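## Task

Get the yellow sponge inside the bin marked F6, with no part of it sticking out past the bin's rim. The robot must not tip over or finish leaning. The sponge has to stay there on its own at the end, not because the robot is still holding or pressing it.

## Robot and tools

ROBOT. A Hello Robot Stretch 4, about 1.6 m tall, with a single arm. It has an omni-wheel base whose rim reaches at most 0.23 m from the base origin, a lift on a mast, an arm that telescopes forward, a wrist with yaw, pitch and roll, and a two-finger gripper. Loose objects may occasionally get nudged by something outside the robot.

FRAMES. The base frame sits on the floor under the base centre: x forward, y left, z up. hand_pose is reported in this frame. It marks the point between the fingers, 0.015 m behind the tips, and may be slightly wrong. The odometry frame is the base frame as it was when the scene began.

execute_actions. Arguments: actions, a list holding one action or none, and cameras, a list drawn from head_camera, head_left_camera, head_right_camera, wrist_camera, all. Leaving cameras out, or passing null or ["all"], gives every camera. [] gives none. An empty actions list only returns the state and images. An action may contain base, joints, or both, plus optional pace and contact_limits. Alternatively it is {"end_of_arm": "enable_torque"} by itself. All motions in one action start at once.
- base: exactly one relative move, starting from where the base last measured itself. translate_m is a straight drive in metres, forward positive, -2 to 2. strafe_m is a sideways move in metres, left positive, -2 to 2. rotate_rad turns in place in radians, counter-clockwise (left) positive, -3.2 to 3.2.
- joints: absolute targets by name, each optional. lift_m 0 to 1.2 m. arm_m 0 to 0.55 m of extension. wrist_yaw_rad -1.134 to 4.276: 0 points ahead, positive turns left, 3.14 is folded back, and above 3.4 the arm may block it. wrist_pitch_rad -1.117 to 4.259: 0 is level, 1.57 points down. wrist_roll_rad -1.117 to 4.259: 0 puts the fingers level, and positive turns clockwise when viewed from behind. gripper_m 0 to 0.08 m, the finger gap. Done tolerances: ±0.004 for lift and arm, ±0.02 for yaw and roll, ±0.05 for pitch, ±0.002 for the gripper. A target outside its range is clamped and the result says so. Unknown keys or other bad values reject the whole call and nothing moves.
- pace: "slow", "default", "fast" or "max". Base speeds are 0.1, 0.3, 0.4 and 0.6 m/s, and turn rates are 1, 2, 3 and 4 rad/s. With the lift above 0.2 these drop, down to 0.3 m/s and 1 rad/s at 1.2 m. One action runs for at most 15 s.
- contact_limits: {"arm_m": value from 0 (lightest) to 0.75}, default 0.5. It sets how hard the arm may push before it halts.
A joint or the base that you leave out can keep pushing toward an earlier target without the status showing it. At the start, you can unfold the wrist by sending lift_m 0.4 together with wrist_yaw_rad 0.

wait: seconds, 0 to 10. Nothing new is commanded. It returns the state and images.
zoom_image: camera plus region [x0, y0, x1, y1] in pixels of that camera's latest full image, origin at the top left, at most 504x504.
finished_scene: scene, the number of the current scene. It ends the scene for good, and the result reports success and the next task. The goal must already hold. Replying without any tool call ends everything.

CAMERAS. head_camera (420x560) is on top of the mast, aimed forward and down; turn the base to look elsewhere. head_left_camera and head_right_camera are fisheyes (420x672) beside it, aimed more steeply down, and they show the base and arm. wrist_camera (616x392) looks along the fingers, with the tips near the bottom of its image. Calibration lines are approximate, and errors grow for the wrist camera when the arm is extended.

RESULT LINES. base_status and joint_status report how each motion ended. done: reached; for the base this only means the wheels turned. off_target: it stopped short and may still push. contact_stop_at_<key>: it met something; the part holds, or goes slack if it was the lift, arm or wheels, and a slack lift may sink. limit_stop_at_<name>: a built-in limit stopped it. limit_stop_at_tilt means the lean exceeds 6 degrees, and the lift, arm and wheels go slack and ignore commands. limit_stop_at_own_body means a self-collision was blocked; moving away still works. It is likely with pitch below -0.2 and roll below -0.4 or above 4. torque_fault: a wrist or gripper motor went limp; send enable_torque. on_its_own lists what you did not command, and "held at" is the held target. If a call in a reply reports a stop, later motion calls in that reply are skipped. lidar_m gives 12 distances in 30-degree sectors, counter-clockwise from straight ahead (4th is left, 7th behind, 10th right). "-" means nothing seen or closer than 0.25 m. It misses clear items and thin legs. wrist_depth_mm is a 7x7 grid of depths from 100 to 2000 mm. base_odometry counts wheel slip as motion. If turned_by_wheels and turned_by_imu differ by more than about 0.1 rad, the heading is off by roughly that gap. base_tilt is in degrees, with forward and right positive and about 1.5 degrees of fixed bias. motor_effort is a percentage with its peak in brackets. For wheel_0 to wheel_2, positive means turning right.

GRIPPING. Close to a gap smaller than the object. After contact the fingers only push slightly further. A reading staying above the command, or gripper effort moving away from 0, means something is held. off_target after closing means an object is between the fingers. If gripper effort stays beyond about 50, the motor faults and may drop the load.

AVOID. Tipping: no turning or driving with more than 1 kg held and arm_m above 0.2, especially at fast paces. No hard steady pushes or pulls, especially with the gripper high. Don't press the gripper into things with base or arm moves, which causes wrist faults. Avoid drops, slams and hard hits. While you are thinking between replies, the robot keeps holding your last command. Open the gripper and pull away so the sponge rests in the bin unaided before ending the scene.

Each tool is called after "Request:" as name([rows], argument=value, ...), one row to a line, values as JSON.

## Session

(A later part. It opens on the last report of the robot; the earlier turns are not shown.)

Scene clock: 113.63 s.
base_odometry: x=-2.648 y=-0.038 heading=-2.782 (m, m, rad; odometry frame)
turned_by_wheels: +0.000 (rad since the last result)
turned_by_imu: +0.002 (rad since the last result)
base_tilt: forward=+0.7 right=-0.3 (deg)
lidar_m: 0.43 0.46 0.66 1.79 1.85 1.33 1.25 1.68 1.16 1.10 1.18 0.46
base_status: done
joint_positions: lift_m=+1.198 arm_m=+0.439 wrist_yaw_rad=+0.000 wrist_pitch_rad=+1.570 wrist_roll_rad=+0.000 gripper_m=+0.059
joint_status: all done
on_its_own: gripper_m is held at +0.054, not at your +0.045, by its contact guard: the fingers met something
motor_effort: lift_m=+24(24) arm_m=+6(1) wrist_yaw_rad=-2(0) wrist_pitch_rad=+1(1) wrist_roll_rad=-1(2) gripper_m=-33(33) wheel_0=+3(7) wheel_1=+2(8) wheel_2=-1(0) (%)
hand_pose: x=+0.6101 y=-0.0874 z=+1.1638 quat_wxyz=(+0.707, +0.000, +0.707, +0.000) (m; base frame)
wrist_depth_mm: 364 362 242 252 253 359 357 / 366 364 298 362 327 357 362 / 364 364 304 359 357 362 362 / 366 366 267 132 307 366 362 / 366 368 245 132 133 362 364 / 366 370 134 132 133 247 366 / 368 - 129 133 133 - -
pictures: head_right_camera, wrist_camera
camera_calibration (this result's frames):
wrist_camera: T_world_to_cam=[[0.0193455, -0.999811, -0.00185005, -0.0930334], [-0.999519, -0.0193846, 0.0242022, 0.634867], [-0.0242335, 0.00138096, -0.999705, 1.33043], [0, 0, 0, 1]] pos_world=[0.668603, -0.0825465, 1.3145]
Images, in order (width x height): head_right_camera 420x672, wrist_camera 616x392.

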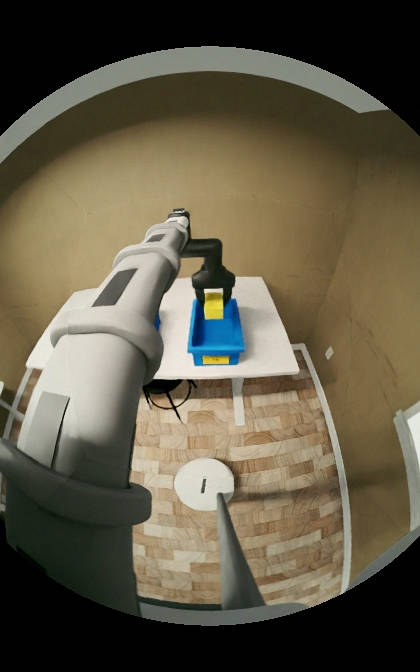

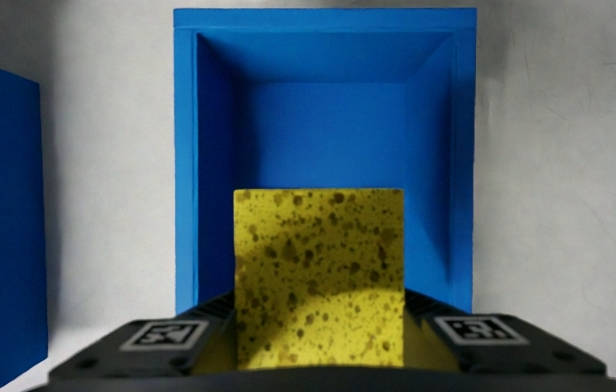

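Request:
execute_actions([
  {"joints":{"lift_m":1.025}},
], cameras=["wrist_camera"])

Request:
execute_actions([
  {"joints":{"gripper_m":0.072}},
], cameras=[])

Request:
execute_actions([
  {"joints":{"lift_m":1.17},"pace":"fast"},
], cameras=["wrist_camera"])

Scene clock: 121.17 s.
base_odometry: x=-2.648 y=-0.038 heading=-2.782 (m, m, rad; odometry frame)
turned_by_wheels: +0.000 (rad since the last result)
turned_by_imu: +0.002 (rad since the last result)
base_tilt: forward=+0.6 right=-0.2 (deg)
lidar_m: 0.41 0.45 0.64 1.80 1.86 1.33 1.28 1.68 1.17 1.09 1.18 0.46
base_status: not commanded
joint_positions: lift_m=+1.025 arm_m=+0.439 wrist_yaw_rad=+0.000 wrist_pitch_rad=+1.570 wrist_roll_rad=+0.000 gripper_m=+0.059
joint_status: all done
on_its_own: gripper_m is held at +0.054, not at your +0.045, by its contact guard: the fingers met something
motor_effort: lift_m=+14(23) arm_m=+6(6) wrist_yaw_rad=-2(2) wrist_pitch_rad=-2(0) wrist_roll_rad=-1(1) gripper_m=-34(33) wheel_0=+2(3) wheel_1=+2(2) wheel_2=-1(1) (%)
hand_pose: x=+0.6101 y=-0.0874 z=+0.9910 quat_wxyz=(+0.707, +0.000, +0.707, +0.000) (m; base frame)
wrist_depth_mm: 112 155 185 186 185 185 145 / 112 154 186 185 185 185 144 / 112 154 187 186 187 186 144 / 112 154 188 132 187 186 144 / 112 155 189 133 133 187 144 / 112 136 133 133 133 176 144 / 110 - 129 133 133 - -
pictures: wrist_camera
camera_calibration (this result's frames):
wrist_camera: T_world_to_cam=[[0.0193066, -0.999812, -0.00185015, -0.0933294], [-0.99952, -0.0193457, 0.0242077, 0.639047], [-0.0242389, 0.0013819, -0.999705, 1.15759], [0, 0, 0, 1]] pos_world=[0.668601, -0.0825487, 1.14161]
Images, in order (width x height): wrist_camera 616x392.

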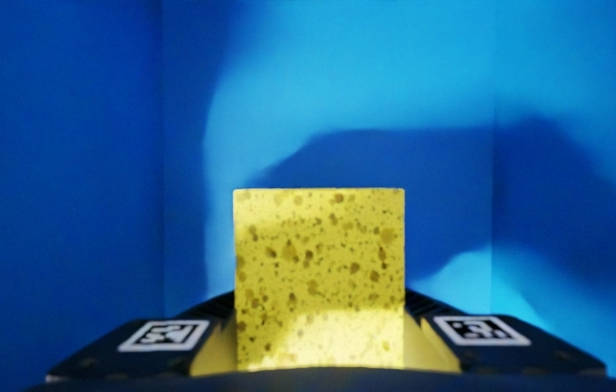

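Scene clock: 121.93 s.
base_odometry: x=-2.648 y=-0.038 heading=-2.782 (m, m, rad; odometry frame)
turned_by_wheels: +0.000 (rad since the last result)
turned_by_imu: +0.000 (rad since the last result)
base_tilt: forward=+0.6 right=-0.3 (deg)
lidar_m: 0.42 0.44 0.63 1.78 1.82 1.32 1.27 1.67 1.17 1.08 1.16 0.47
base_status: not commanded
joint_positions: lift_m=+1.025 arm_m=+0.439 wrist_yaw_rad=+0.000 wrist_pitch_rad=+1.570 wrist_roll_rad=+0.000 gripper_m=+0.072
joint_status: all done
motor_effort: lift_m=+15(15) arm_m=+6(6) wrist_yaw_rad=-2(2) wrist_pitch_rad=-1(2) wrist_roll_rad=-1(1) gripper_m=+4(33) wheel_0=+3(3) wheel_1=+2(2) wheel_2=+0(0) (%)
hand_pose: x=+0.6101 y=-0.0874 z=+0.9910 quat_wxyz=(+0.707, +0.000, +0.707, +0.000) (m; base frame)
wrist_depth_mm: 112 154 185 185 185 185 145 / 112 155 187 186 185 185 144 / 112 155 187 187 186 186 144 / 112 154 187 143 187 186 144 / 112 155 188 143 187 188 144 / 112 136 143 143 143 171 144 / - - 131 144 143 - -
pictures: none
No camera images: the call's "cameras" was empty. Leave "cameras" out to get every camera's image.

Scene clock: 123.30 s.
base_odometry: x=-2.648 y=-0.038 heading=-2.782 (m, m, rad; odometry frame)
turned_by_wheels: +0.000 (rad since the last result)
turned_by_imu: +0.001 (rad since the last result)
base_tilt: forward=+0.6 right=-0.2 (deg)
lidar_m: 0.42 0.44 0.65 1.77 1.83 1.33 1.27 1.67 1.15 1.08 1.15 0.45
base_status: not commanded
joint_positions: lift_m=+1.170 arm_m=+0.439 wrist_yaw_rad=+0.000 wrist_pitch_rad=+1.570 wrist_roll_rad=+0.000 gripper_m=+0.072
joint_status: all done
motor_effort: lift_m=+24(30) arm_m=+6(6) wrist_yaw_rad=-1(2) wrist_pitch_rad=+5(3) wrist_roll_rad=-2(1) gripper_m=+5(5) wheel_0=+3(3) wheel_1=+2(2) wheel_2=+0(1) (%)
hand_pose: x=+0.6101 y=-0.0874 z=+1.1351 quat_wxyz=(+0.707, +0.000, +0.707, +0.000) (m; base frame)
wrist_depth_mm: 334 334 234 234 235 218 330 / 336 336 298 330 325 229 330 / 336 336 304 334 330 229 334 / 338 338 303 287 332 249 334 / 338 340 304 289 332 250 336 / 343 218 153 290 334 216 336 / 336 - 131 338 336 - -
pictures: wrist_camera
camera_calibration (this result's frames):
wrist_camera: T_world_to_cam=[[0.0192142, -0.999814, -0.00185167, -0.0930044], [-0.99952, -0.0192535, 0.024287, 0.635453], [-0.0243181, 0.00138412, -0.999703, 1.30179], [0, 0, 0, 1]] pos_world=[0.668591, -0.0825542, 1.28579]
Images, in order (width x height): wrist_camera 616x392.

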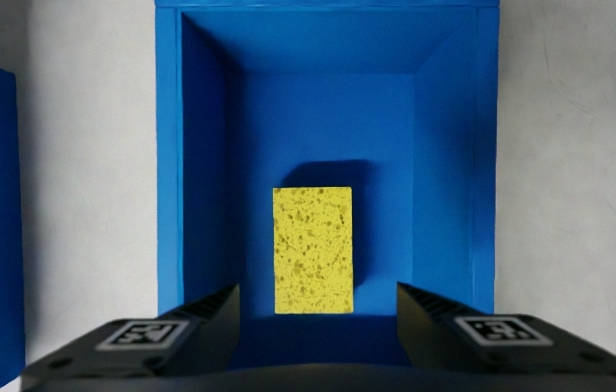

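Request:
finished_scene(scene=1)

The scene is finished: the task was done.


## Next scene

Get the yellow sponge inside the bin marked R3, with no part of it sticking out past the bin's rim. The robot must not tip over or finish leaning. The sponge has to stay there on its own at the end, not because the robot is still holding or pressing it.

Request:
execute_actions(actions=[])

Scene clock: 0.00 s.
base_odometry: x=+0.000 y=+0.000 heading=+0.000 (m, m, rad; odometry frame)
turned_by_wheels: +0.000 (rad since the last result)
turned_by_imu: +0.000 (rad since the last result)
base_tilt: forward=+0.6 right=-0.4 (deg)
lidar_m: 0.80 0.83 1.08 1.02 1.10 1.49 2.11 0.92 0.67 0.63 0.66 0.82
base_status: not commanded
joint_positions: lift_m=+0.230 arm_m=+0.002 wrist_yaw_rad=+3.162 wrist_pitch_rad=+0.009 wrist_roll_rad=+0.003 gripper_m=+0.040
joint_status: not commanded
motor_effort: lift_m=+21 arm_m=-1 wrist_yaw_rad=-1 wrist_pitch_rad=-11 wrist_roll_rad=-1 gripper_m=+2 wheel_0=+0 wheel_1=+0 wheel_2=+0 (%)
hand_pose: x=-0.0418 y=+0.0830 z=+0.4066 quat_wxyz=(-0.010, -0.005, +0.002, +1.000) (m; base frame)
wrist_depth_mm: - 136 251 - - - 1499 / - 111 137 - - - 1430 / - 116 138 - - - 1464 / 139 138 219 - - - 1464 / 214 - - - - - 1464 / 224 1281 142 1464 156 1366 1308 / 224 - - 1042 129 - 1025
pictures: head_camera, head_left_camera, head_right_camera, wrist_camera
camera_calibration (this result's frames):
wrist_camera: T_world_to_cam=[[-0.0225654, 0.999624, 0.0156071, -0.0862668], [0.0338223, 0.0163654, -0.999294, 0.461239], [-0.999173, -0.0220216, -0.0341789, 0.125969], [0, 0, 0, 1]] pos_world=[0.108318, 0.08146, 0.466565]
Images, in order (width x height): head_camera 420x560, head_left_camera 420x672, head_right_camera 420x672, wrist_camera 616x392.

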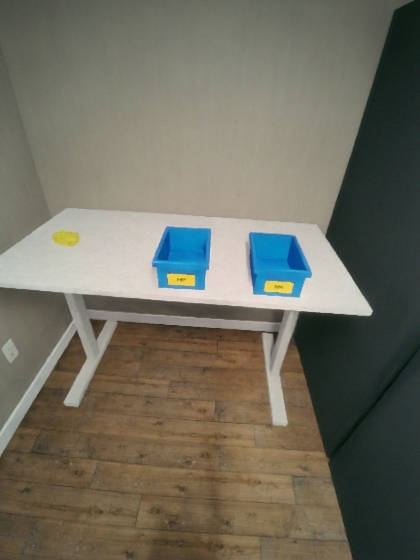

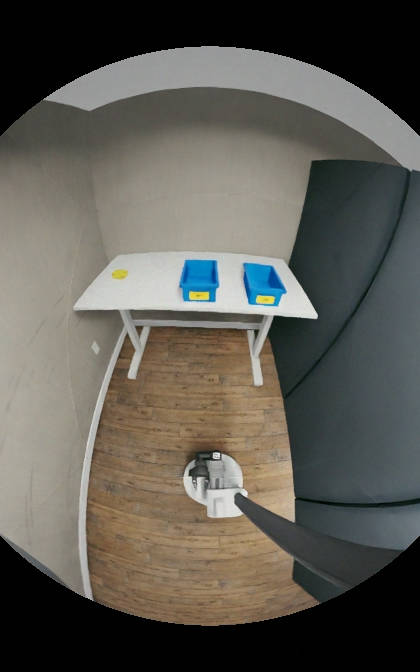

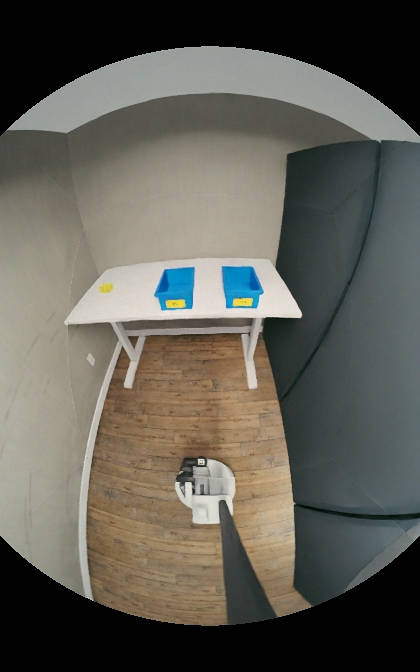

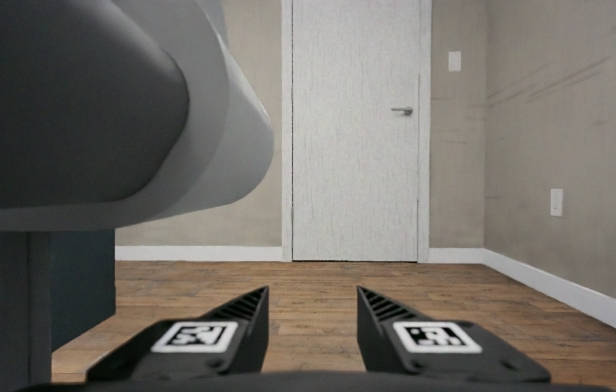

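Request:
zoom_image(camera="head_camera", region=[150, 260, 320, 310])

Request:
zoom_image(camera="head_camera", region=[30, 215, 110, 265])

Region (150, 260, 320, 310) of head_camera's 420x560 image, scaled by 2.965, with more detail than that image has; it fills the top 148 rows of this view, and the rest is white.

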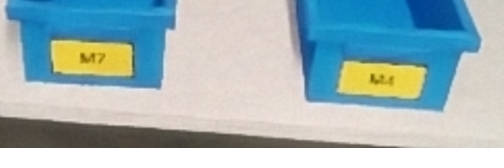

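Region (30, 215, 110, 265) of head_camera's 420x560 image, scaled by 6.300, with more detail than that image has; it fills the top 315 rows of this view, and the rest is white.

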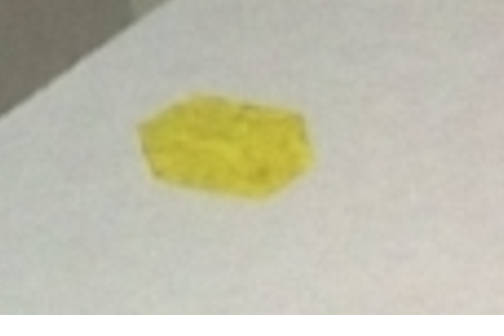

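Request:
execute_actions([
  {"base":{"rotate_rad":0.575},"joints":{"lift_m":0.7,"wrist_yaw_rad":0,"gripper_m":0.08},"pace":"fast"},
], cameras=[])

Request:
execute_actions([
  {"base":{"translate_m":0.45},"joints":{"lift_m":1.18,"wrist_pitch_rad":1.57},"pace":"fast"},
], cameras=["head_camera"])

Request:
execute_actions([
  {"base":{"translate_m":0.26},"joints":{"arm_m":0.42},"pace":"fast"},
], cameras=["wrist_camera","head_right_camera"])

Scene clock: 16.50 s.
base_odometry: x=+0.000 y=+0.000 heading=+0.575 (m, m, rad; odometry frame)
turned_by_wheels: +0.575 (rad since the last result)
turned_by_imu: +0.584 (rad since the last result)
base_tilt: forward=+0.6 right=-0.4 (deg)
lidar_m: 0.89 1.08 1.02 1.10 1.65 2.10 0.88 0.66 0.65 0.68 0.83 0.81
base_status: done
joint_positions: lift_m=+0.700 arm_m=+0.002 wrist_yaw_rad=+0.000 wrist_pitch_rad=+0.009 wrist_roll_rad=+0.003 gripper_m=+0.080
joint_status: all done
motor_effort: lift_m=+25(23) arm_m=-1(1) wrist_yaw_rad=-2(8) wrist_pitch_rad=-10(8) wrist_roll_rad=-1(2) gripper_m=+3(5) wheel_0=-1(10) wheel_1=+2(3) wheel_2=+1(9) (%)
hand_pose: x=+0.3853 y=-0.0873 z=+0.8759 quat_wxyz=(+1.000, +0.002, +0.005, +0.000) (m; base frame)
wrist_depth_mm: 854 1042 1336 1576 1430 1255 1138 / 854 1042 1308 1537 1366 1229 1042 / 878 1042 1281 1618 1397 574 525 / 891 1042 1255 1205 1397 842 723 / 878 1042 1336 1618 1430 1255 1098 / 866 960 1229 1618 1464 1255 1138 / - - 1308 1576 1430 - -
pictures: none
No camera images: the call's "cameras" was empty. Leave "cameras" out to get every camera's image.

Scene clock: 18.97 s.
base_odometry: x=+0.378 y=+0.245 heading=+0.575 (m, m, rad; odometry frame)
turned_by_wheels: +0.000 (rad since the last result)
turned_by_imu: +0.000 (rad since the last result)
base_tilt: forward=+0.6 right=-0.3 (deg)
lidar_m: 0.48 0.72 0.77 0.82 1.21 2.50 1.19 0.91 0.91 0.63 0.45 0.43
base_status: done
joint_positions: lift_m=+1.180 arm_m=+0.002 wrist_yaw_rad=+0.000 wrist_pitch_rad=+1.570 wrist_roll_rad=+0.003 gripper_m=+0.080
joint_status: all done
motor_effort: lift_m=+25(21) arm_m=-1(1) wrist_yaw_rad=-2(0) wrist_pitch_rad=-1(7) wrist_roll_rad=-1(1) gripper_m=+4(4) wheel_0=+1(7) wheel_1=+0(6) wheel_2=+0(13) (%)
hand_pose: x=+0.1728 y=-0.0874 z=+1.1452 quat_wxyz=(+0.707, +0.001, +0.707, -0.001) (m; base frame)
wrist_depth_mm: 891 1182 1308 1281 1308 349 340 / 991 1308 1281 1281 1308 1281 347 / 1098 1308 1281 1255 1281 1281 1255 / 1281 1281 1308 1281 1281 1281 1308 / 1281 1281 1078 1098 1308 1281 1281 / 1308 1336 1098 1078 1308 1308 1255 / - - 1336 1308 1308 - -
pictures: head_camera
Images, in order (width x height): head_camera 420x560.

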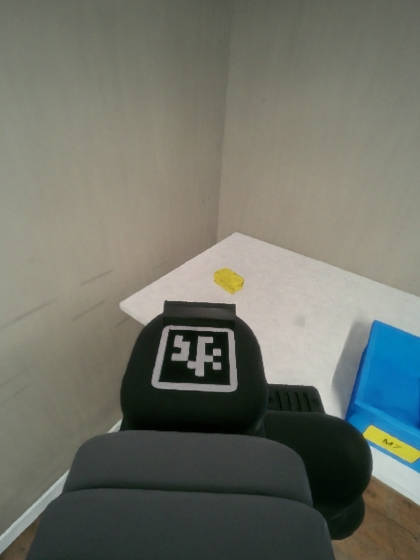

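Scene clock: 21.27 s.
base_odometry: x=+0.596 y=+0.386 heading=+0.575 (m, m, rad; odometry frame)
turned_by_wheels: +0.000 (rad since the last result)
turned_by_imu: +0.001 (rad since the last result)
base_tilt: forward=+0.6 right=-0.3 (deg)
lidar_m: 0.25 0.35 0.64 0.67 1.01 2.69 1.40 1.07 0.67 0.31 0.25 0.25
base_status: done
joint_positions: lift_m=+1.180 arm_m=+0.419 wrist_yaw_rad=+0.000 wrist_pitch_rad=+1.570 wrist_roll_rad=+0.003 gripper_m=+0.080
joint_status: all done
motor_effort: lift_m=+25(25) arm_m=+6(16) wrist_yaw_rad=-2(3) wrist_pitch_rad=-1(0) wrist_roll_rad=-1(1) gripper_m=+2(4) wheel_0=+2(6) wheel_1=+1(7) wheel_2=-1(10) (%)
hand_pose: x=+0.5901 y=-0.0874 z=+1.1452 quat_wxyz=(+0.707, +0.001, +0.707, -0.001) (m; base frame)
wrist_depth_mm: 430 343 342 340 342 342 342 / 459 342 345 342 340 342 342 / 345 342 345 298 345 342 340 / 347 345 345 300 345 345 342 / 347 347 345 345 345 345 343 / 347 349 347 347 345 345 347 / - - 347 349 351 - -
pictures: head_right_camera, wrist_camera
camera_calibration (this result's frames):
wrist_camera: T_world_to_cam=[[0.0161162, -0.999868, -0.00185277, -0.0907763], [-0.999577, -0.0161563, 0.024179, 0.615615], [-0.0242058, 0.00146231, -0.999706, 1.31125], [0, 0, 0, 1]] pos_world=[0.648557, -0.0827358, 1.29582]
Images, in order (width x height): head_right_camera 420x672, wrist_camera 616x392.

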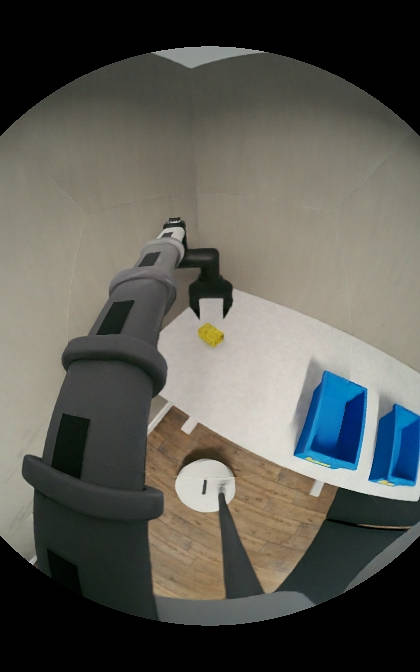

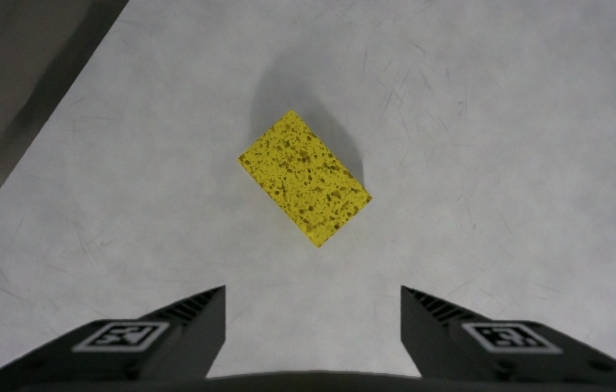

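Request:
execute_actions([
  {"joints":{"arm_m":0.478,"wrist_roll_rad":-0.74,"lift_m":1.08}},
], cameras=["wrist_camera"])

Scene clock: 26.53 s.
base_odometry: x=+0.596 y=+0.386 heading=+0.575 (m, m, rad; odometry frame)
turned_by_wheels: +0.000 (rad since the last result)
turned_by_imu: +0.002 (rad since the last result)
base_tilt: forward=+0.6 right=-0.3 (deg)
lidar_m: 0.25 0.38 0.62 0.67 1.00 2.69 1.41 1.09 0.72 0.31 0.25 0.25
base_status: not commanded
joint_positions: lift_m=+1.080 arm_m=+0.477 wrist_yaw_rad=+0.000 wrist_pitch_rad=+1.570 wrist_roll_rad=-0.740 gripper_m=+0.080
joint_status: all done
motor_effort: lift_m=+15(20) arm_m=+6(6) wrist_yaw_rad=-2(2) wrist_pitch_rad=+1(1) wrist_roll_rad=-2(4) gripper_m=+3(4) wheel_0=+2(2) wheel_1=+1(1) wheel_2=-1(1) (%)
hand_pose: x=+0.6480 y=-0.0874 z=+1.0460 quat_wxyz=(+0.660, -0.256, +0.659, +0.256) (m; base frame)
wrist_depth_mm: 243 243 241 242 242 241 242 / 243 243 243 243 243 243 243 / 245 244 246 243 244 245 244 / 245 245 245 201 245 245 245 / 245 246 246 201 246 246 245 / 247 247 202 201 247 246 246 / - - 203 202 202 - -
pictures: wrist_camera
camera_calibration (this result's frames):
wrist_camera: T_world_to_cam=[[0.68801, -0.7257, -0.00138877, -0.503775], [-0.725457, -0.687827, 0.0246411, 0.439068], [-0.0188373, -0.0159459, -0.999695, 1.20849], [0, 0, 0, 1]] pos_world=[0.687892, -0.0443162, 1.19661]
Images, in order (width x height): wrist_camera 616x392.

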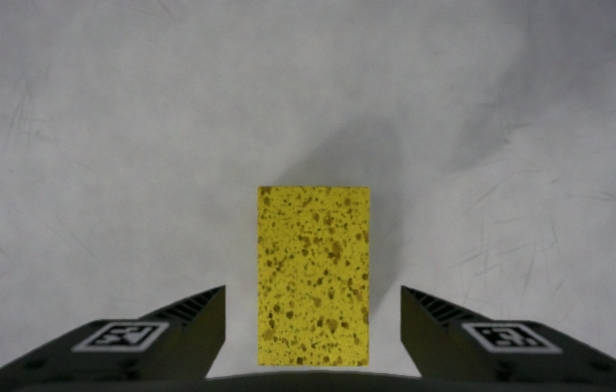

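Request:
execute_actions([
  {"joints":{"lift_m":1.012}},
], cameras=[])

Request:
execute_actions([
  {"joints":{"gripper_m":0.045}},
], cameras=[])

Request:
execute_actions([
  {"joints":{"lift_m":1.05},"pace":"fast"},
], cameras=["wrist_camera"])

Request:
execute_actions([
  {"base":{"translate_m":-0.35},"joints":{"arm_m":0.02,"wrist_roll_rad":0,"lift_m":1.07},"pace":"fast"},
], cameras=[])

Request:
execute_actions([
  {"base":{"rotate_rad":2.7},"joints":{"lift_m":0.45},"pace":"fast"},
], cameras=["head_camera","head_left_camera"])

Scene clock: 38.77 s.
base_odometry: x=+0.596 y=+0.386 heading=+0.575 (m, m, rad; odometry frame)
turned_by_wheels: +0.000 (rad since the last result)
turned_by_imu: +0.002 (rad since the last result)
base_tilt: forward=+0.7 right=-0.4 (deg)
lidar_m: 0.25 0.39 0.63 0.68 0.99 2.70 1.40 1.11 0.74 0.32 0.25 0.25
base_status: not commanded
joint_positions: lift_m=+1.012 arm_m=+0.477 wrist_yaw_rad=+0.000 wrist_pitch_rad=+1.570 wrist_roll_rad=-0.740 gripper_m=+0.080
joint_status: all done
motor_effort: lift_m=+14(15) arm_m=+6(6) wrist_yaw_rad=-2(2) wrist_pitch_rad=+1(0) wrist_roll_rad=-3(2) gripper_m=+4(2) wheel_0=+2(2) wheel_1=+1(1) wheel_2=-1(1) (%)
hand_pose: x=+0.6480 y=-0.0874 z=+0.9780 quat_wxyz=(+0.660, -0.256, +0.659, +0.256) (m; base frame)
wrist_depth_mm: 175 175 176 175 175 176 175 / 176 176 176 176 175 176 175 / 176 177 177 176 176 176 176 / 178 178 177 132 177 177 177 / 178 178 177 132 133 178 178 / 179 179 133 133 133 177 177 / - - 134 133 134 - -
pictures: none
No camera images: the call's "cameras" was empty. Leave "cameras" out to get every camera's image.

Scene clock: 39.77 s.
base_odometry: x=+0.596 y=+0.386 heading=+0.575 (m, m, rad; odometry frame)
turned_by_wheels: +0.000 (rad since the last result)
turned_by_imu: +0.000 (rad since the last result)
base_tilt: forward=+0.7 right=-0.3 (deg)
lidar_m: 0.25 0.39 0.62 0.70 1.01 2.68 1.39 1.09 0.70 0.32 0.25 0.25
base_status: not commanded
joint_positions: lift_m=+1.012 arm_m=+0.477 wrist_yaw_rad=+0.000 wrist_pitch_rad=+1.570 wrist_roll_rad=-0.740 gripper_m=+0.059
joint_status: gripper_m off_target (ended at +0.059, target +0.045)
on_its_own: gripper_m is held at +0.054, not at your +0.045, by its contact guard: the fingers met something
motor_effort: lift_m=+15(15) arm_m=+6(6) wrist_yaw_rad=-1(2) wrist_pitch_rad=+0(1) wrist_roll_rad=-2(2) gripper_m=-34(35) wheel_0=+2(2) wheel_1=+1(1) wheel_2=-1(1) (%)
hand_pose: x=+0.6480 y=-0.0874 z=+0.9780 quat_wxyz=(+0.659, -0.256, +0.659, +0.256) (m; base frame)
wrist_depth_mm: 176 175 176 175 175 175 175 / 176 175 176 177 176 175 176 / 177 177 176 176 176 176 176 / 177 178 178 132 177 177 177 / 177 178 178 133 133 177 177 / 179 178 133 133 133 179 178 / 180 - 133 134 134 - -
pictures: none
No camera images: the call's "cameras" was empty. Leave "cameras" out to get every camera's image.

Scene clock: 40.60 s.
base_odometry: x=+0.596 y=+0.386 heading=+0.575 (m, m, rad; odometry frame)
turned_by_wheels: +0.000 (rad since the last result)
turned_by_imu: +0.000 (rad since the last result)
base_tilt: forward=+0.6 right=-0.2 (deg)
lidar_m: 0.25 0.37 0.63 0.69 0.99 2.69 1.43 1.11 0.72 0.31 0.25 0.25
base_status: not commanded
joint_positions: lift_m=+1.050 arm_m=+0.477 wrist_yaw_rad=+0.000 wrist_pitch_rad=+1.570 wrist_roll_rad=-0.740 gripper_m=+0.059
joint_status: all done
on_its_own: gripper_m is held at +0.054, not at your +0.045, by its contact guard: the fingers met something
motor_effort: lift_m=+25(25) arm_m=+6(6) wrist_yaw_rad=-2(2) wrist_pitch_rad=-2(1) wrist_roll_rad=-2(2) gripper_m=-35(34) wheel_0=+2(2) wheel_1=+1(1) wheel_2=-1(1) (%)
hand_pose: x=+0.6480 y=-0.0874 z=+1.0151 quat_wxyz=(+0.659, -0.256, +0.659, +0.256) (m; base frame)
wrist_depth_mm: 212 211 211 212 211 211 211 / 213 213 213 213 212 211 212 / 214 213 213 214 212 214 213 / 213 215 214 132 213 214 213 / 216 216 213 132 132 215 214 / 216 216 133 133 133 216 215 / 216 - 134 133 133 - -
pictures: wrist_camera
camera_calibration (this result's frames):
wrist_camera: T_world_to_cam=[[0.68804, -0.725672, -0.00138874, -0.503836], [-0.725429, -0.687856, 0.0246412, 0.439809], [-0.0188366, -0.0159467, -0.999695, 1.17765], [0, 0, 0, 1]] pos_world=[0.687893, -0.0443146, 1.16576]
Images, in order (width x height): wrist_camera 616x392.

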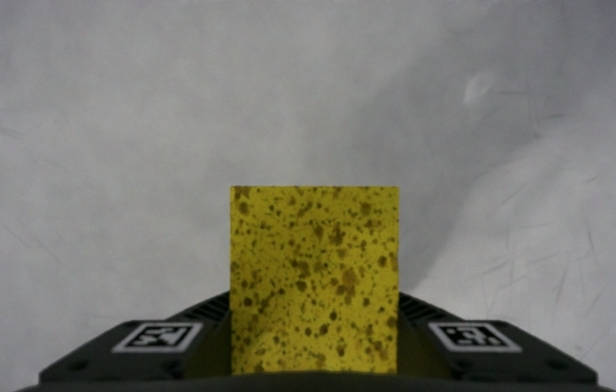

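Scene clock: 43.10 s.
base_odometry: x=+0.302 y=+0.196 heading=+0.575 (m, m, rad; odometry frame)
turned_by_wheels: +0.000 (rad since the last result)
turned_by_imu: +0.001 (rad since the last result)
base_tilt: forward=+0.6 right=-0.4 (deg)
lidar_m: 0.56 0.82 0.82 0.91 1.26 2.41 1.16 0.89 0.85 0.68 0.53 0.51
base_status: done
joint_positions: lift_m=+1.070 arm_m=+0.021 wrist_yaw_rad=+0.000 wrist_pitch_rad=+1.571 wrist_roll_rad=+0.000 gripper_m=+0.059
joint_status: all done
on_its_own: gripper_m is held at +0.054, not at your +0.045, by its contact guard: the fingers met something
motor_effort: lift_m=+25(27) arm_m=-6(5) wrist_yaw_rad=+0(3) wrist_pitch_rad=-4(4) wrist_roll_rad=-2(8) gripper_m=-34(35) wheel_0=-1(6) wheel_1=+1(1) wheel_2=-3(9) (%)
hand_pose: x=+0.1920 y=-0.0874 z=+1.0352 quat_wxyz=(+0.707, +0.000, +0.707, +0.000) (m; base frame)
wrist_depth_mm: 946 1182 1160 1160 1205 1182 1182 / 1025 1182 1205 1182 1182 1160 1182 / 1160 1182 1160 1182 1205 1182 1182 / 1205 1205 1160 132 1182 1182 1182 / 1229 1182 991 132 133 1182 1182 / 1205 1205 133 133 133 1182 1205 / 1229 - 134 134 134 - 1078
pictures: none
No camera images: the call's "cameras" was empty. Leave "cameras" out to get every camera's image.

Scene clock: 46.33 s.
base_odometry: x=+0.302 y=+0.196 heading=-3.009 (m, m, rad; odometry frame)
turned_by_wheels: +2.699 (rad since the last result)
turned_by_imu: +2.730 (rad since the last result)
base_tilt: forward=+0.7 right=-0.3 (deg)
lidar_m: 2.40 1.05 0.87 0.85 0.61 0.52 0.51 0.56 0.83 0.83 0.94 1.43
base_status: done
joint_positions: lift_m=+0.450 arm_m=+0.021 wrist_yaw_rad=+0.000 wrist_pitch_rad=+1.570 wrist_roll_rad=+0.000 gripper_m=+0.059
joint_status: all done
on_its_own: gripper_m is held at +0.054, not at your +0.045, by its contact guard: the fingers met something
motor_effort: lift_m=+15(22) arm_m=-6(6) wrist_yaw_rad=-2(0) wrist_pitch_rad=+0(1) wrist_roll_rad=-1(1) gripper_m=-34(34) wheel_0=-3(9) wheel_1=-1(4) wheel_2=-3(7) (%)
hand_pose: x=+0.1922 y=-0.0874 z=+0.4160 quat_wxyz=(+0.707, +0.000, +0.707, +0.000) (m; base frame)
wrist_depth_mm: 564 559 559 554 559 559 559 / 569 559 564 569 559 564 559 / 574 564 569 564 559 564 564 / 559 564 569 132 569 564 569 / 569 564 357 132 133 569 569 / 574 357 133 133 133 574 564 / 574 - 133 133 133 - 569
pictures: head_camera, head_left_camera
Images, in order (width x height): head_camera 420x560, head_left_camera 420x672.

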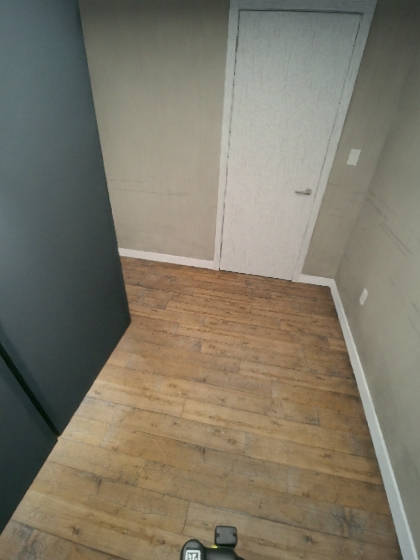

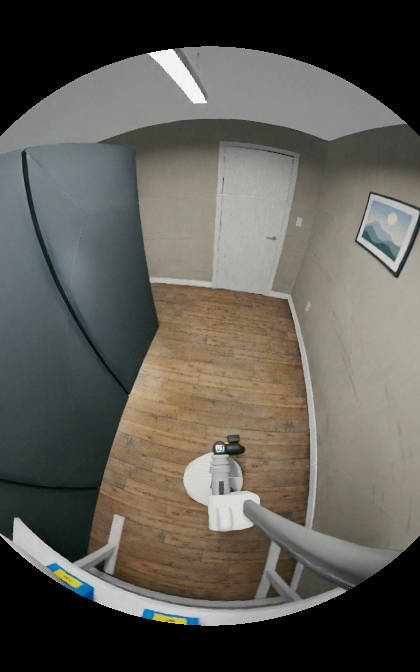

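Request:
execute_actions([
  {"base":{"translate_m":1.95},"pace":"max"},
], cameras=[])

Request:
execute_actions([
  {"base":{"rotate_rad":1.36},"pace":"fast"},
], cameras=["head_camera","head_left_camera"])

Scene clock: 57.17 s.
base_odometry: x=-1.631 y=-0.063 heading=-3.009 (m, m, rad; odometry frame)
turned_by_wheels: +0.000 (rad since the last result)
turned_by_imu: +0.002 (rad since the last result)
base_tilt: forward=+0.6 right=-0.3 (deg)
lidar_m: 0.45 0.55 0.91 0.98 0.69 0.93 2.92 1.45 1.19 1.17 0.60 0.49
base_status: done
joint_positions: lift_m=+0.450 arm_m=+0.021 wrist_yaw_rad=+0.000 wrist_pitch_rad=+1.570 wrist_roll_rad=+0.000 gripper_m=+0.059
joint_status: not commanded
on_its_own: gripper_m is held at +0.054, not at your +0.045, by its contact guard: the fingers met something
motor_effort: lift_m=+16(16) arm_m=-6(6) wrist_yaw_rad=-2(2) wrist_pitch_rad=-1(0) wrist_roll_rad=-2(2) gripper_m=-35(33) wheel_0=+1(10) wheel_1=+0(7) wheel_2=+1(14) (%)
hand_pose: x=+0.1921 y=-0.0874 z=+0.4158 quat_wxyz=(+0.707, +0.000, +0.707, +0.000) (m; base frame)
wrist_depth_mm: 564 569 559 564 530 484 459 / 569 559 564 564 559 559 564 / 569 559 569 569 569 564 559 / 564 564 564 132 569 564 564 / 569 564 357 133 133 569 569 / 574 357 134 133 133 564 574 / 574 - 133 133 133 - 569
pictures: none
No camera images: the call's "cameras" was empty. Leave "cameras" out to get every camera's image.

Scene clock: 58.80 s.
base_odometry: x=-1.631 y=-0.063 heading=-1.649 (m, m, rad; odometry frame)
turned_by_wheels: +1.360 (rad since the last result)
turned_by_imu: +1.375 (rad since the last result)
base_tilt: forward=+0.7 right=-0.3 (deg)
lidar_m: 1.70 0.65 0.71 1.85 1.75 1.23 1.16 0.74 0.52 0.47 0.52 0.68
base_status: done
joint_positions: lift_m=+0.450 arm_m=+0.021 wrist_yaw_rad=+0.000 wrist_pitch_rad=+1.570 wrist_roll_rad=+0.000 gripper_m=+0.059
joint_status: not commanded
on_its_own: gripper_m is held at +0.054, not at your +0.045, by its contact guard: the fingers met something
motor_effort: lift_m=+17(17) arm_m=-6(6) wrist_yaw_rad=-2(2) wrist_pitch_rad=+2(0) wrist_roll_rad=-3(2) gripper_m=-34(33) wheel_0=-3(9) wheel_1=-1(3) wheel_2=-1(9) (%)
hand_pose: x=+0.1921 y=-0.0874 z=+0.4158 quat_wxyz=(+0.707, +0.000, +0.707, +0.000) (m; base frame)
wrist_depth_mm: 564 559 559 559 564 559 564 / 569 564 559 559 569 559 559 / 569 569 564 564 569 564 564 / 574 569 559 132 554 569 559 / 569 569 355 132 133 574 559 / 569 355 133 133 133 564 574 / 580 - 133 133 133 - 549
pictures: head_camera, head_left_camera
Images, in order (width x height): head_camera 420x560, head_left_camera 420x672.

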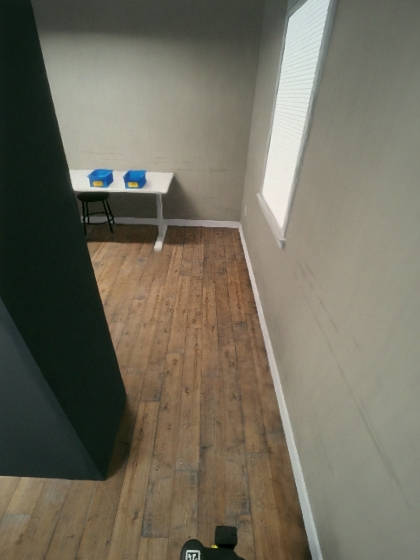

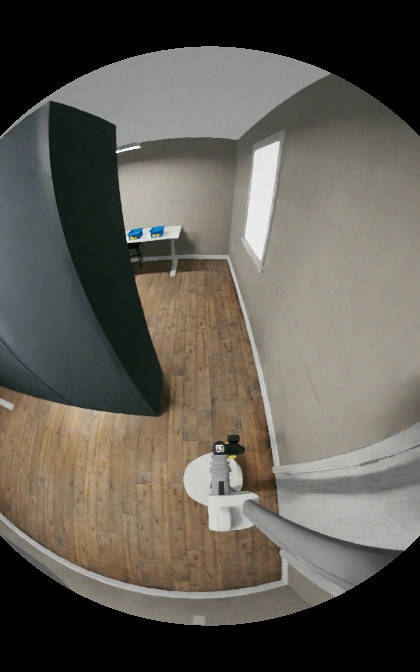

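Request:
execute_actions([
  {"base":{"translate_m":2.0},"pace":"max"},
], cameras=["head_left_camera"])

Request:
execute_actions([
  {"base":{"strafe_m":0.87},"joints":{"lift_m":0.95,"wrist_pitch_rad":0.85},"pace":"max"},
], cameras=["head_camera","wrist_camera"])

Scene clock: 70.10 s.
base_odometry: x=-1.786 y=-2.057 heading=-1.649 (m, m, rad; odometry frame)
turned_by_wheels: +0.000 (rad since the last result)
turned_by_imu: +0.001 (rad since the last result)
base_tilt: forward=+0.7 right=-0.3 (deg)
lidar_m: 1.53 0.91 1.06 2.49 1.43 1.11 2.03 0.67 0.43 0.39 0.43 0.57
base_status: done
joint_positions: lift_m=+0.450 arm_m=+0.021 wrist_yaw_rad=+0.000 wrist_pitch_rad=+1.570 wrist_roll_rad=+0.000 gripper_m=+0.059
joint_status: not commanded
on_its_own: gripper_m is held at +0.054, not at your +0.045, by its contact guard: the fingers met something
motor_effort: lift_m=+17(17) arm_m=-6(6) wrist_yaw_rad=-2(2) wrist_pitch_rad=-2(4) wrist_roll_rad=-1(2) gripper_m=-34(34) wheel_0=+0(11) wheel_1=+0(9) wheel_2=+2(14) (%)
hand_pose: x=+0.1921 y=-0.0874 z=+0.4158 quat_wxyz=(+0.707, +0.000, +0.707, +0.000) (m; base frame)
wrist_depth_mm: 559 559 564 559 554 554 496 / 569 559 569 564 564 559 500 / 564 564 564 559 569 559 504 / 564 564 564 132 564 564 512 / 574 574 357 132 132 569 512 / 574 357 133 133 133 569 512 / 580 - 133 133 133 - 488
pictures: head_left_camera
Images, in order (width x height): head_left_camera 420x672.

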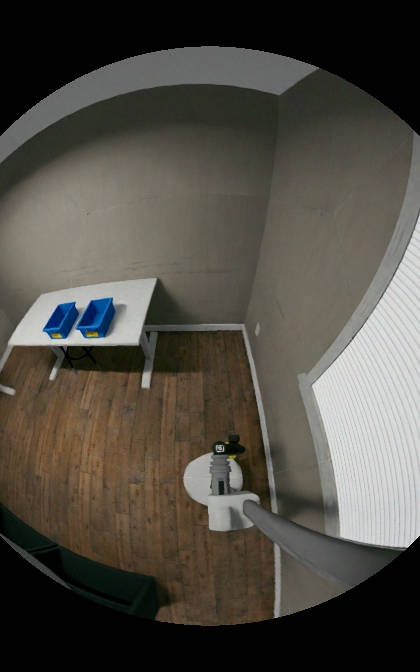

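Scene clock: 73.17 s.
base_odometry: x=-0.919 y=-2.125 heading=-1.649 (m, m, rad; odometry frame)
turned_by_wheels: +0.000 (rad since the last result)
turned_by_imu: +0.001 (rad since the last result)
base_tilt: forward=+0.6 right=-0.3 (deg)
lidar_m: 0.74 0.75 1.04 1.61 1.55 1.09 1.03 1.07 1.37 1.28 1.32 0.79
base_status: done
joint_positions: lift_m=+0.950 arm_m=+0.021 wrist_yaw_rad=+0.000 wrist_pitch_rad=+0.852 wrist_roll_rad=+0.000 gripper_m=+0.059
joint_status: all done
on_its_own: gripper_m is held at +0.054, not at your +0.045, by its contact guard: the fingers met something
motor_effort: lift_m=+23(24) arm_m=-6(6) wrist_yaw_rad=-2(3) wrist_pitch_rad=-5(13) wrist_roll_rad=-2(2) gripper_m=-34(34) wheel_0=+1(16) wheel_1=+0(7) wheel_2=+1(1) (%)
hand_pose: x=+0.3320 y=-0.0874 z=+0.9679 quat_wxyz=(+0.911, +0.000, +0.413, +0.000) (m; base frame)
wrist_depth_mm: 683 750 788 768 831 1308 1308 / 580 634 676 603 683 1430 1499 / 634 627 634 1576 1618 1618 1576 / 1430 1430 1397 132 1430 1464 1464 / 1308 1281 1205 133 132 1281 1308 / 1160 1160 133 133 133 1160 1182 / 1060 - 134 133 133 - 1098
pictures: head_camera, wrist_camera
camera_calibration (this result's frames):
wrist_camera: T_world_to_cam=[[0.0154104, -0.999821, 0.0109457, -0.0990857], [-0.768864, -0.0188476, -0.639134, 0.927079], [0.639226, 0.0014335, -0.769017, 0.684253], [0, 0, 0, 1]] pos_world=[0.276932, -0.0825756, 1.11981]
Images, in order (width x height): head_camera 420x560, wrist_camera 616x392.

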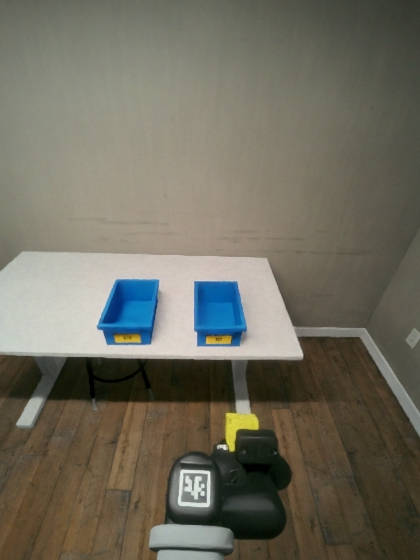

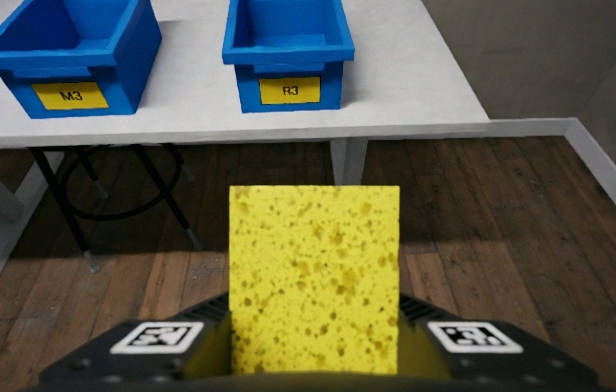

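Request:
execute_actions([
  {"base":{"translate_m":0.32},"joints":{"arm_m":0.45,"wrist_pitch_rad":1.57},"pace":"fast"},
], cameras=["wrist_camera"])

Scene clock: 78.70 s.
base_odometry: x=-0.944 y=-2.444 heading=-1.649 (m, m, rad; odometry frame)
turned_by_wheels: +0.000 (rad since the last result)
turned_by_imu: +0.002 (rad since the last result)
base_tilt: forward=+0.7 right=-0.4 (deg)
lidar_m: 0.42 0.41 0.58 1.64 1.71 1.42 1.34 1.39 1.36 1.26 1.35 0.46
base_status: done
joint_positions: lift_m=+0.950 arm_m=+0.449 wrist_yaw_rad=+0.000 wrist_pitch_rad=+1.570 wrist_roll_rad=+0.000 gripper_m=+0.059
joint_status: all done
on_its_own: gripper_m is held at +0.054, not at your +0.045, by its contact guard: the fingers met something
motor_effort: lift_m=+23(24) arm_m=+6(7) wrist_yaw_rad=-2(0) wrist_pitch_rad=+3(2) wrist_roll_rad=-1(1) gripper_m=-33(34) wheel_0=+1(7) wheel_1=+0(4) wheel_2=+0(11) (%)
hand_pose: x=+0.6201 y=-0.0874 z=+0.9153 quat_wxyz=(+0.707, +0.000, +0.707, +0.000) (m; base frame)
wrist_depth_mm: 342 342 342 340 338 340 340 / 342 231 256 271 279 340 340 / 343 260 340 343 314 343 342 / 343 252 340 132 224 342 343 / 347 249 342 132 132 347 345 / 345 228 133 133 133 343 345 / 349 - 133 133 133 - 347
pictures: wrist_camera
camera_calibration (this result's frames):
wrist_camera: T_world_to_cam=[[0.0193376, -0.999811, -0.0018494, -0.093682], [-0.99952, -0.0193767, 0.0241663, 0.65089], [-0.0241976, 0.00138119, -0.999706, 1.08214], [0, 0, 0, 1]] pos_world=[0.678574, -0.0825469, 1.06592]
Images, in order (width x height): wrist_camera 616x392.

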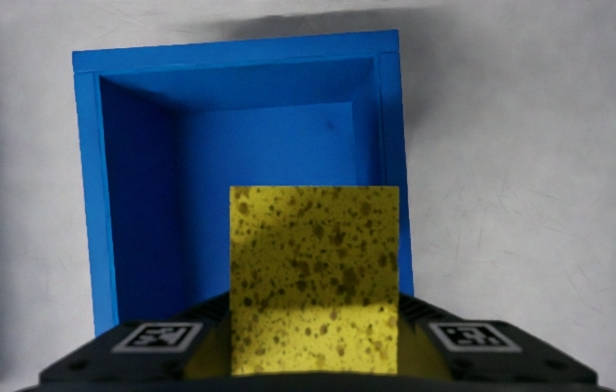

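Request:
execute_actions([
  {"base":{"strafe_m":0.038},"joints":{"wrist_roll_rad":-0.06,"lift_m":0.93}},
], cameras=["wrist_camera"])

Request:
execute_actions([
  {"joints":{"lift_m":0.791}},
], cameras=["wrist_camera"])

Scene clock: 85.80 s.
base_odometry: x=-0.906 y=-2.447 heading=-1.648 (m, m, rad; odometry frame)
turned_by_wheels: +0.000 (rad since the last result)
turned_by_imu: +0.002 (rad since the last result)
base_tilt: forward=+0.5 right=-0.3 (deg)
lidar_m: 0.40 0.41 0.57 1.60 1.65 1.43 1.34 1.41 1.38 1.31 1.39 0.45
base_status: done
joint_positions: lift_m=+0.930 arm_m=+0.449 wrist_yaw_rad=+0.000 wrist_pitch_rad=+1.570 wrist_roll_rad=-0.060 gripper_m=+0.059
joint_status: all done
on_its_own: gripper_m is held at +0.054, not at your +0.045, by its contact guard: the fingers met something
motor_effort: lift_m=+15(23) arm_m=+6(6) wrist_yaw_rad=-2(3) wrist_pitch_rad=+0(1) wrist_roll_rad=-2(5) gripper_m=-35(35) wheel_0=+0(10) wheel_1=+1(10) wheel_2=+0(1) (%)
hand_pose: x=+0.6201 y=-0.0874 z=+0.8960 quat_wxyz=(+0.707, -0.021, +0.706, +0.021) (m; base frame)
wrist_depth_mm: 320 324 204 204 202 322 320 / 324 325 262 262 263 228 322 / 324 324 320 322 320 229 325 / 327 325 260 132 282 229 325 / 327 325 234 133 132 229 325 / 329 329 133 133 133 212 325 / 330 - 133 133 133 - 327
pictures: wrist_camera
camera_calibration (this result's frames):
wrist_camera: T_world_to_cam=[[0.0787689, -0.996891, -0.00179303, -0.130365], [-0.996598, -0.0787892, 0.0241946, 0.644314], [-0.0242607, -0.000118851, -0.999706, 1.06276], [0, 0, 0, 1]] pos_world=[0.678174, -0.0790688, 1.04663]
Images, in order (width x height): wrist_camera 616x392.

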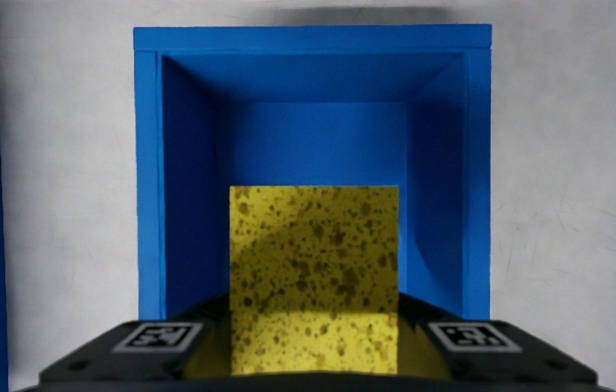

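Scene clock: 87.43 s.
base_odometry: x=-0.906 y=-2.447 heading=-1.648 (m, m, rad; odometry frame)
turned_by_wheels: +0.000 (rad since the last result)
turned_by_imu: +0.001 (rad since the last result)
base_tilt: forward=+0.6 right=-0.3 (deg)
lidar_m: 0.41 0.41 0.57 1.60 1.66 1.40 1.33 1.38 1.41 1.32 1.39 0.45
base_status: not commanded
joint_positions: lift_m=+0.791 arm_m=+0.449 wrist_yaw_rad=+0.000 wrist_pitch_rad=+1.570 wrist_roll_rad=-0.060 gripper_m=+0.059
joint_status: all done
on_its_own: gripper_m is held at +0.054, not at your +0.045, by its contact guard: the fingers met something
motor_effort: lift_m=+15(17) arm_m=+6(6) wrist_yaw_rad=-2(2) wrist_pitch_rad=+0(0) wrist_roll_rad=-2(2) gripper_m=-33(35) wheel_0=+0(0) wheel_1=+1(1) wheel_2=+0(0) (%)
hand_pose: x=+0.6201 y=-0.0874 z=+0.7570 quat_wxyz=(+0.707, -0.021, +0.706, +0.021) (m; base frame)
wrist_depth_mm: 114 159 170 171 171 160 133 / 114 170 182 182 181 180 132 / 116 169 182 182 182 179 133 / 116 168 182 132 183 179 133 / 116 168 183 132 133 180 133 / 116 157 133 132 133 169 133 / 108 - 133 133 133 - -
pictures: wrist_camera
camera_calibration (this result's frames):
wrist_camera: T_world_to_cam=[[0.0787642, -0.996892, -0.00179372, -0.130611], [-0.996598, -0.0787846, 0.0242034, 0.647669], [-0.0242695, -0.000118741, -0.999705, 0.923804], [0, 0, 0, 1]] pos_world=[0.678173, -0.0790691, 0.907622]
Images, in order (width x height): wrist_camera 616x392.

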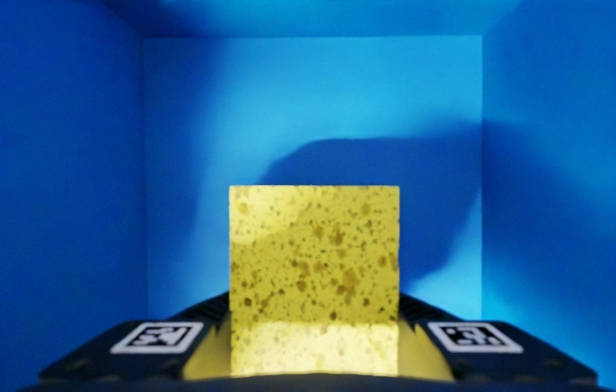

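Request:
execute_actions([
  {"joints":{"gripper_m":0.072}},
], cameras=[])

Request:
execute_actions([
  {"joints":{"lift_m":0.93},"pace":"fast"},
], cameras=["wrist_camera"])

Request:
finished_scene(scene=2)

Scene clock: 92.90 s.
base_odometry: x=-0.906 y=-2.447 heading=-1.648 (m, m, rad; odometry frame)
turned_by_wheels: +0.000 (rad since the last result)
turned_by_imu: +0.001 (rad since the last result)
base_tilt: forward=+0.6 right=-0.3 (deg)
lidar_m: 0.42 0.42 0.59 1.59 1.64 1.40 1.34 1.38 1.38 1.31 1.40 0.46
base_status: not commanded
joint_positions: lift_m=+0.791 arm_m=+0.449 wrist_yaw_rad=+0.000 wrist_pitch_rad=+1.570 wrist_roll_rad=-0.060 gripper_m=+0.072
joint_status: all done
motor_effort: lift_m=+15(15) arm_m=+6(6) wrist_yaw_rad=-2(2) wrist_pitch_rad=+3(1) wrist_roll_rad=-2(2) gripper_m=+4(31) wheel_0=+0(0) wheel_1=+1(1) wheel_2=+0(0) (%)
hand_pose: x=+0.6201 y=-0.0874 z=+0.7570 quat_wxyz=(+0.707, -0.021, +0.706, +0.021) (m; base frame)
wrist_depth_mm: 114 159 170 170 170 160 132 / 114 170 181 181 182 179 132 / 116 170 183 182 182 180 132 / 116 169 183 138 182 181 133 / 116 168 184 138 139 180 133 / 116 148 139 139 139 158 134 / - - 140 139 140 - -
pictures: none
No camera images: the call's "cameras" was empty. Leave "cameras" out to get every camera's image.

Scene clock: 94.23 s.
base_odometry: x=-0.906 y=-2.447 heading=-1.648 (m, m, rad; odometry frame)
turned_by_wheels: +0.000 (rad since the last result)
turned_by_imu: +0.001 (rad since the last result)
base_tilt: forward=+0.6 right=-0.3 (deg)
lidar_m: 0.42 0.42 0.58 1.59 1.66 1.42 1.35 1.40 1.39 1.32 1.37 0.46
base_status: not commanded
joint_positions: lift_m=+0.930 arm_m=+0.449 wrist_yaw_rad=+0.000 wrist_pitch_rad=+1.570 wrist_roll_rad=-0.060 gripper_m=+0.072
joint_status: all done
motor_effort: lift_m=+25(26) arm_m=+6(6) wrist_yaw_rad=-2(2) wrist_pitch_rad=-1(1) wrist_roll_rad=-2(2) gripper_m=+5(4) wheel_0=+0(0) wheel_1=+1(1) wheel_2=+0(0) (%)
hand_pose: x=+0.6201 y=-0.0874 z=+0.8951 quat_wxyz=(+0.707, -0.021, +0.706, +0.021) (m; base frame)
wrist_depth_mm: 320 322 202 202 202 320 320 / 325 324 262 262 265 229 322 / 324 324 319 322 317 229 320 / 327 324 322 277 322 229 324 / 325 325 322 278 320 230 325 / 329 206 163 278 282 206 327 / 330 - 151 325 239 - -
pictures: wrist_camera
camera_calibration (this result's frames):
wrist_camera: T_world_to_cam=[[0.0787174, -0.996895, -0.0017987, -0.130329], [-0.9966, -0.0787378, 0.0242666, 0.644257], [-0.0243329, -0.00011762, -0.999704, 1.06197], [0, 0, 0, 1]] pos_world=[0.678167, -0.0790718, 1.04579]
Images, in order (width x height): wrist_camera 616x392.

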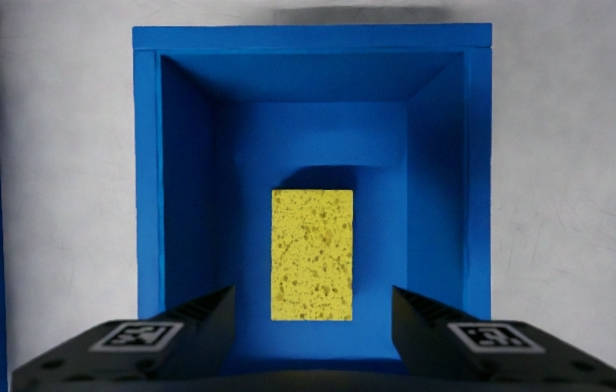

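The scene is finished: the task was done.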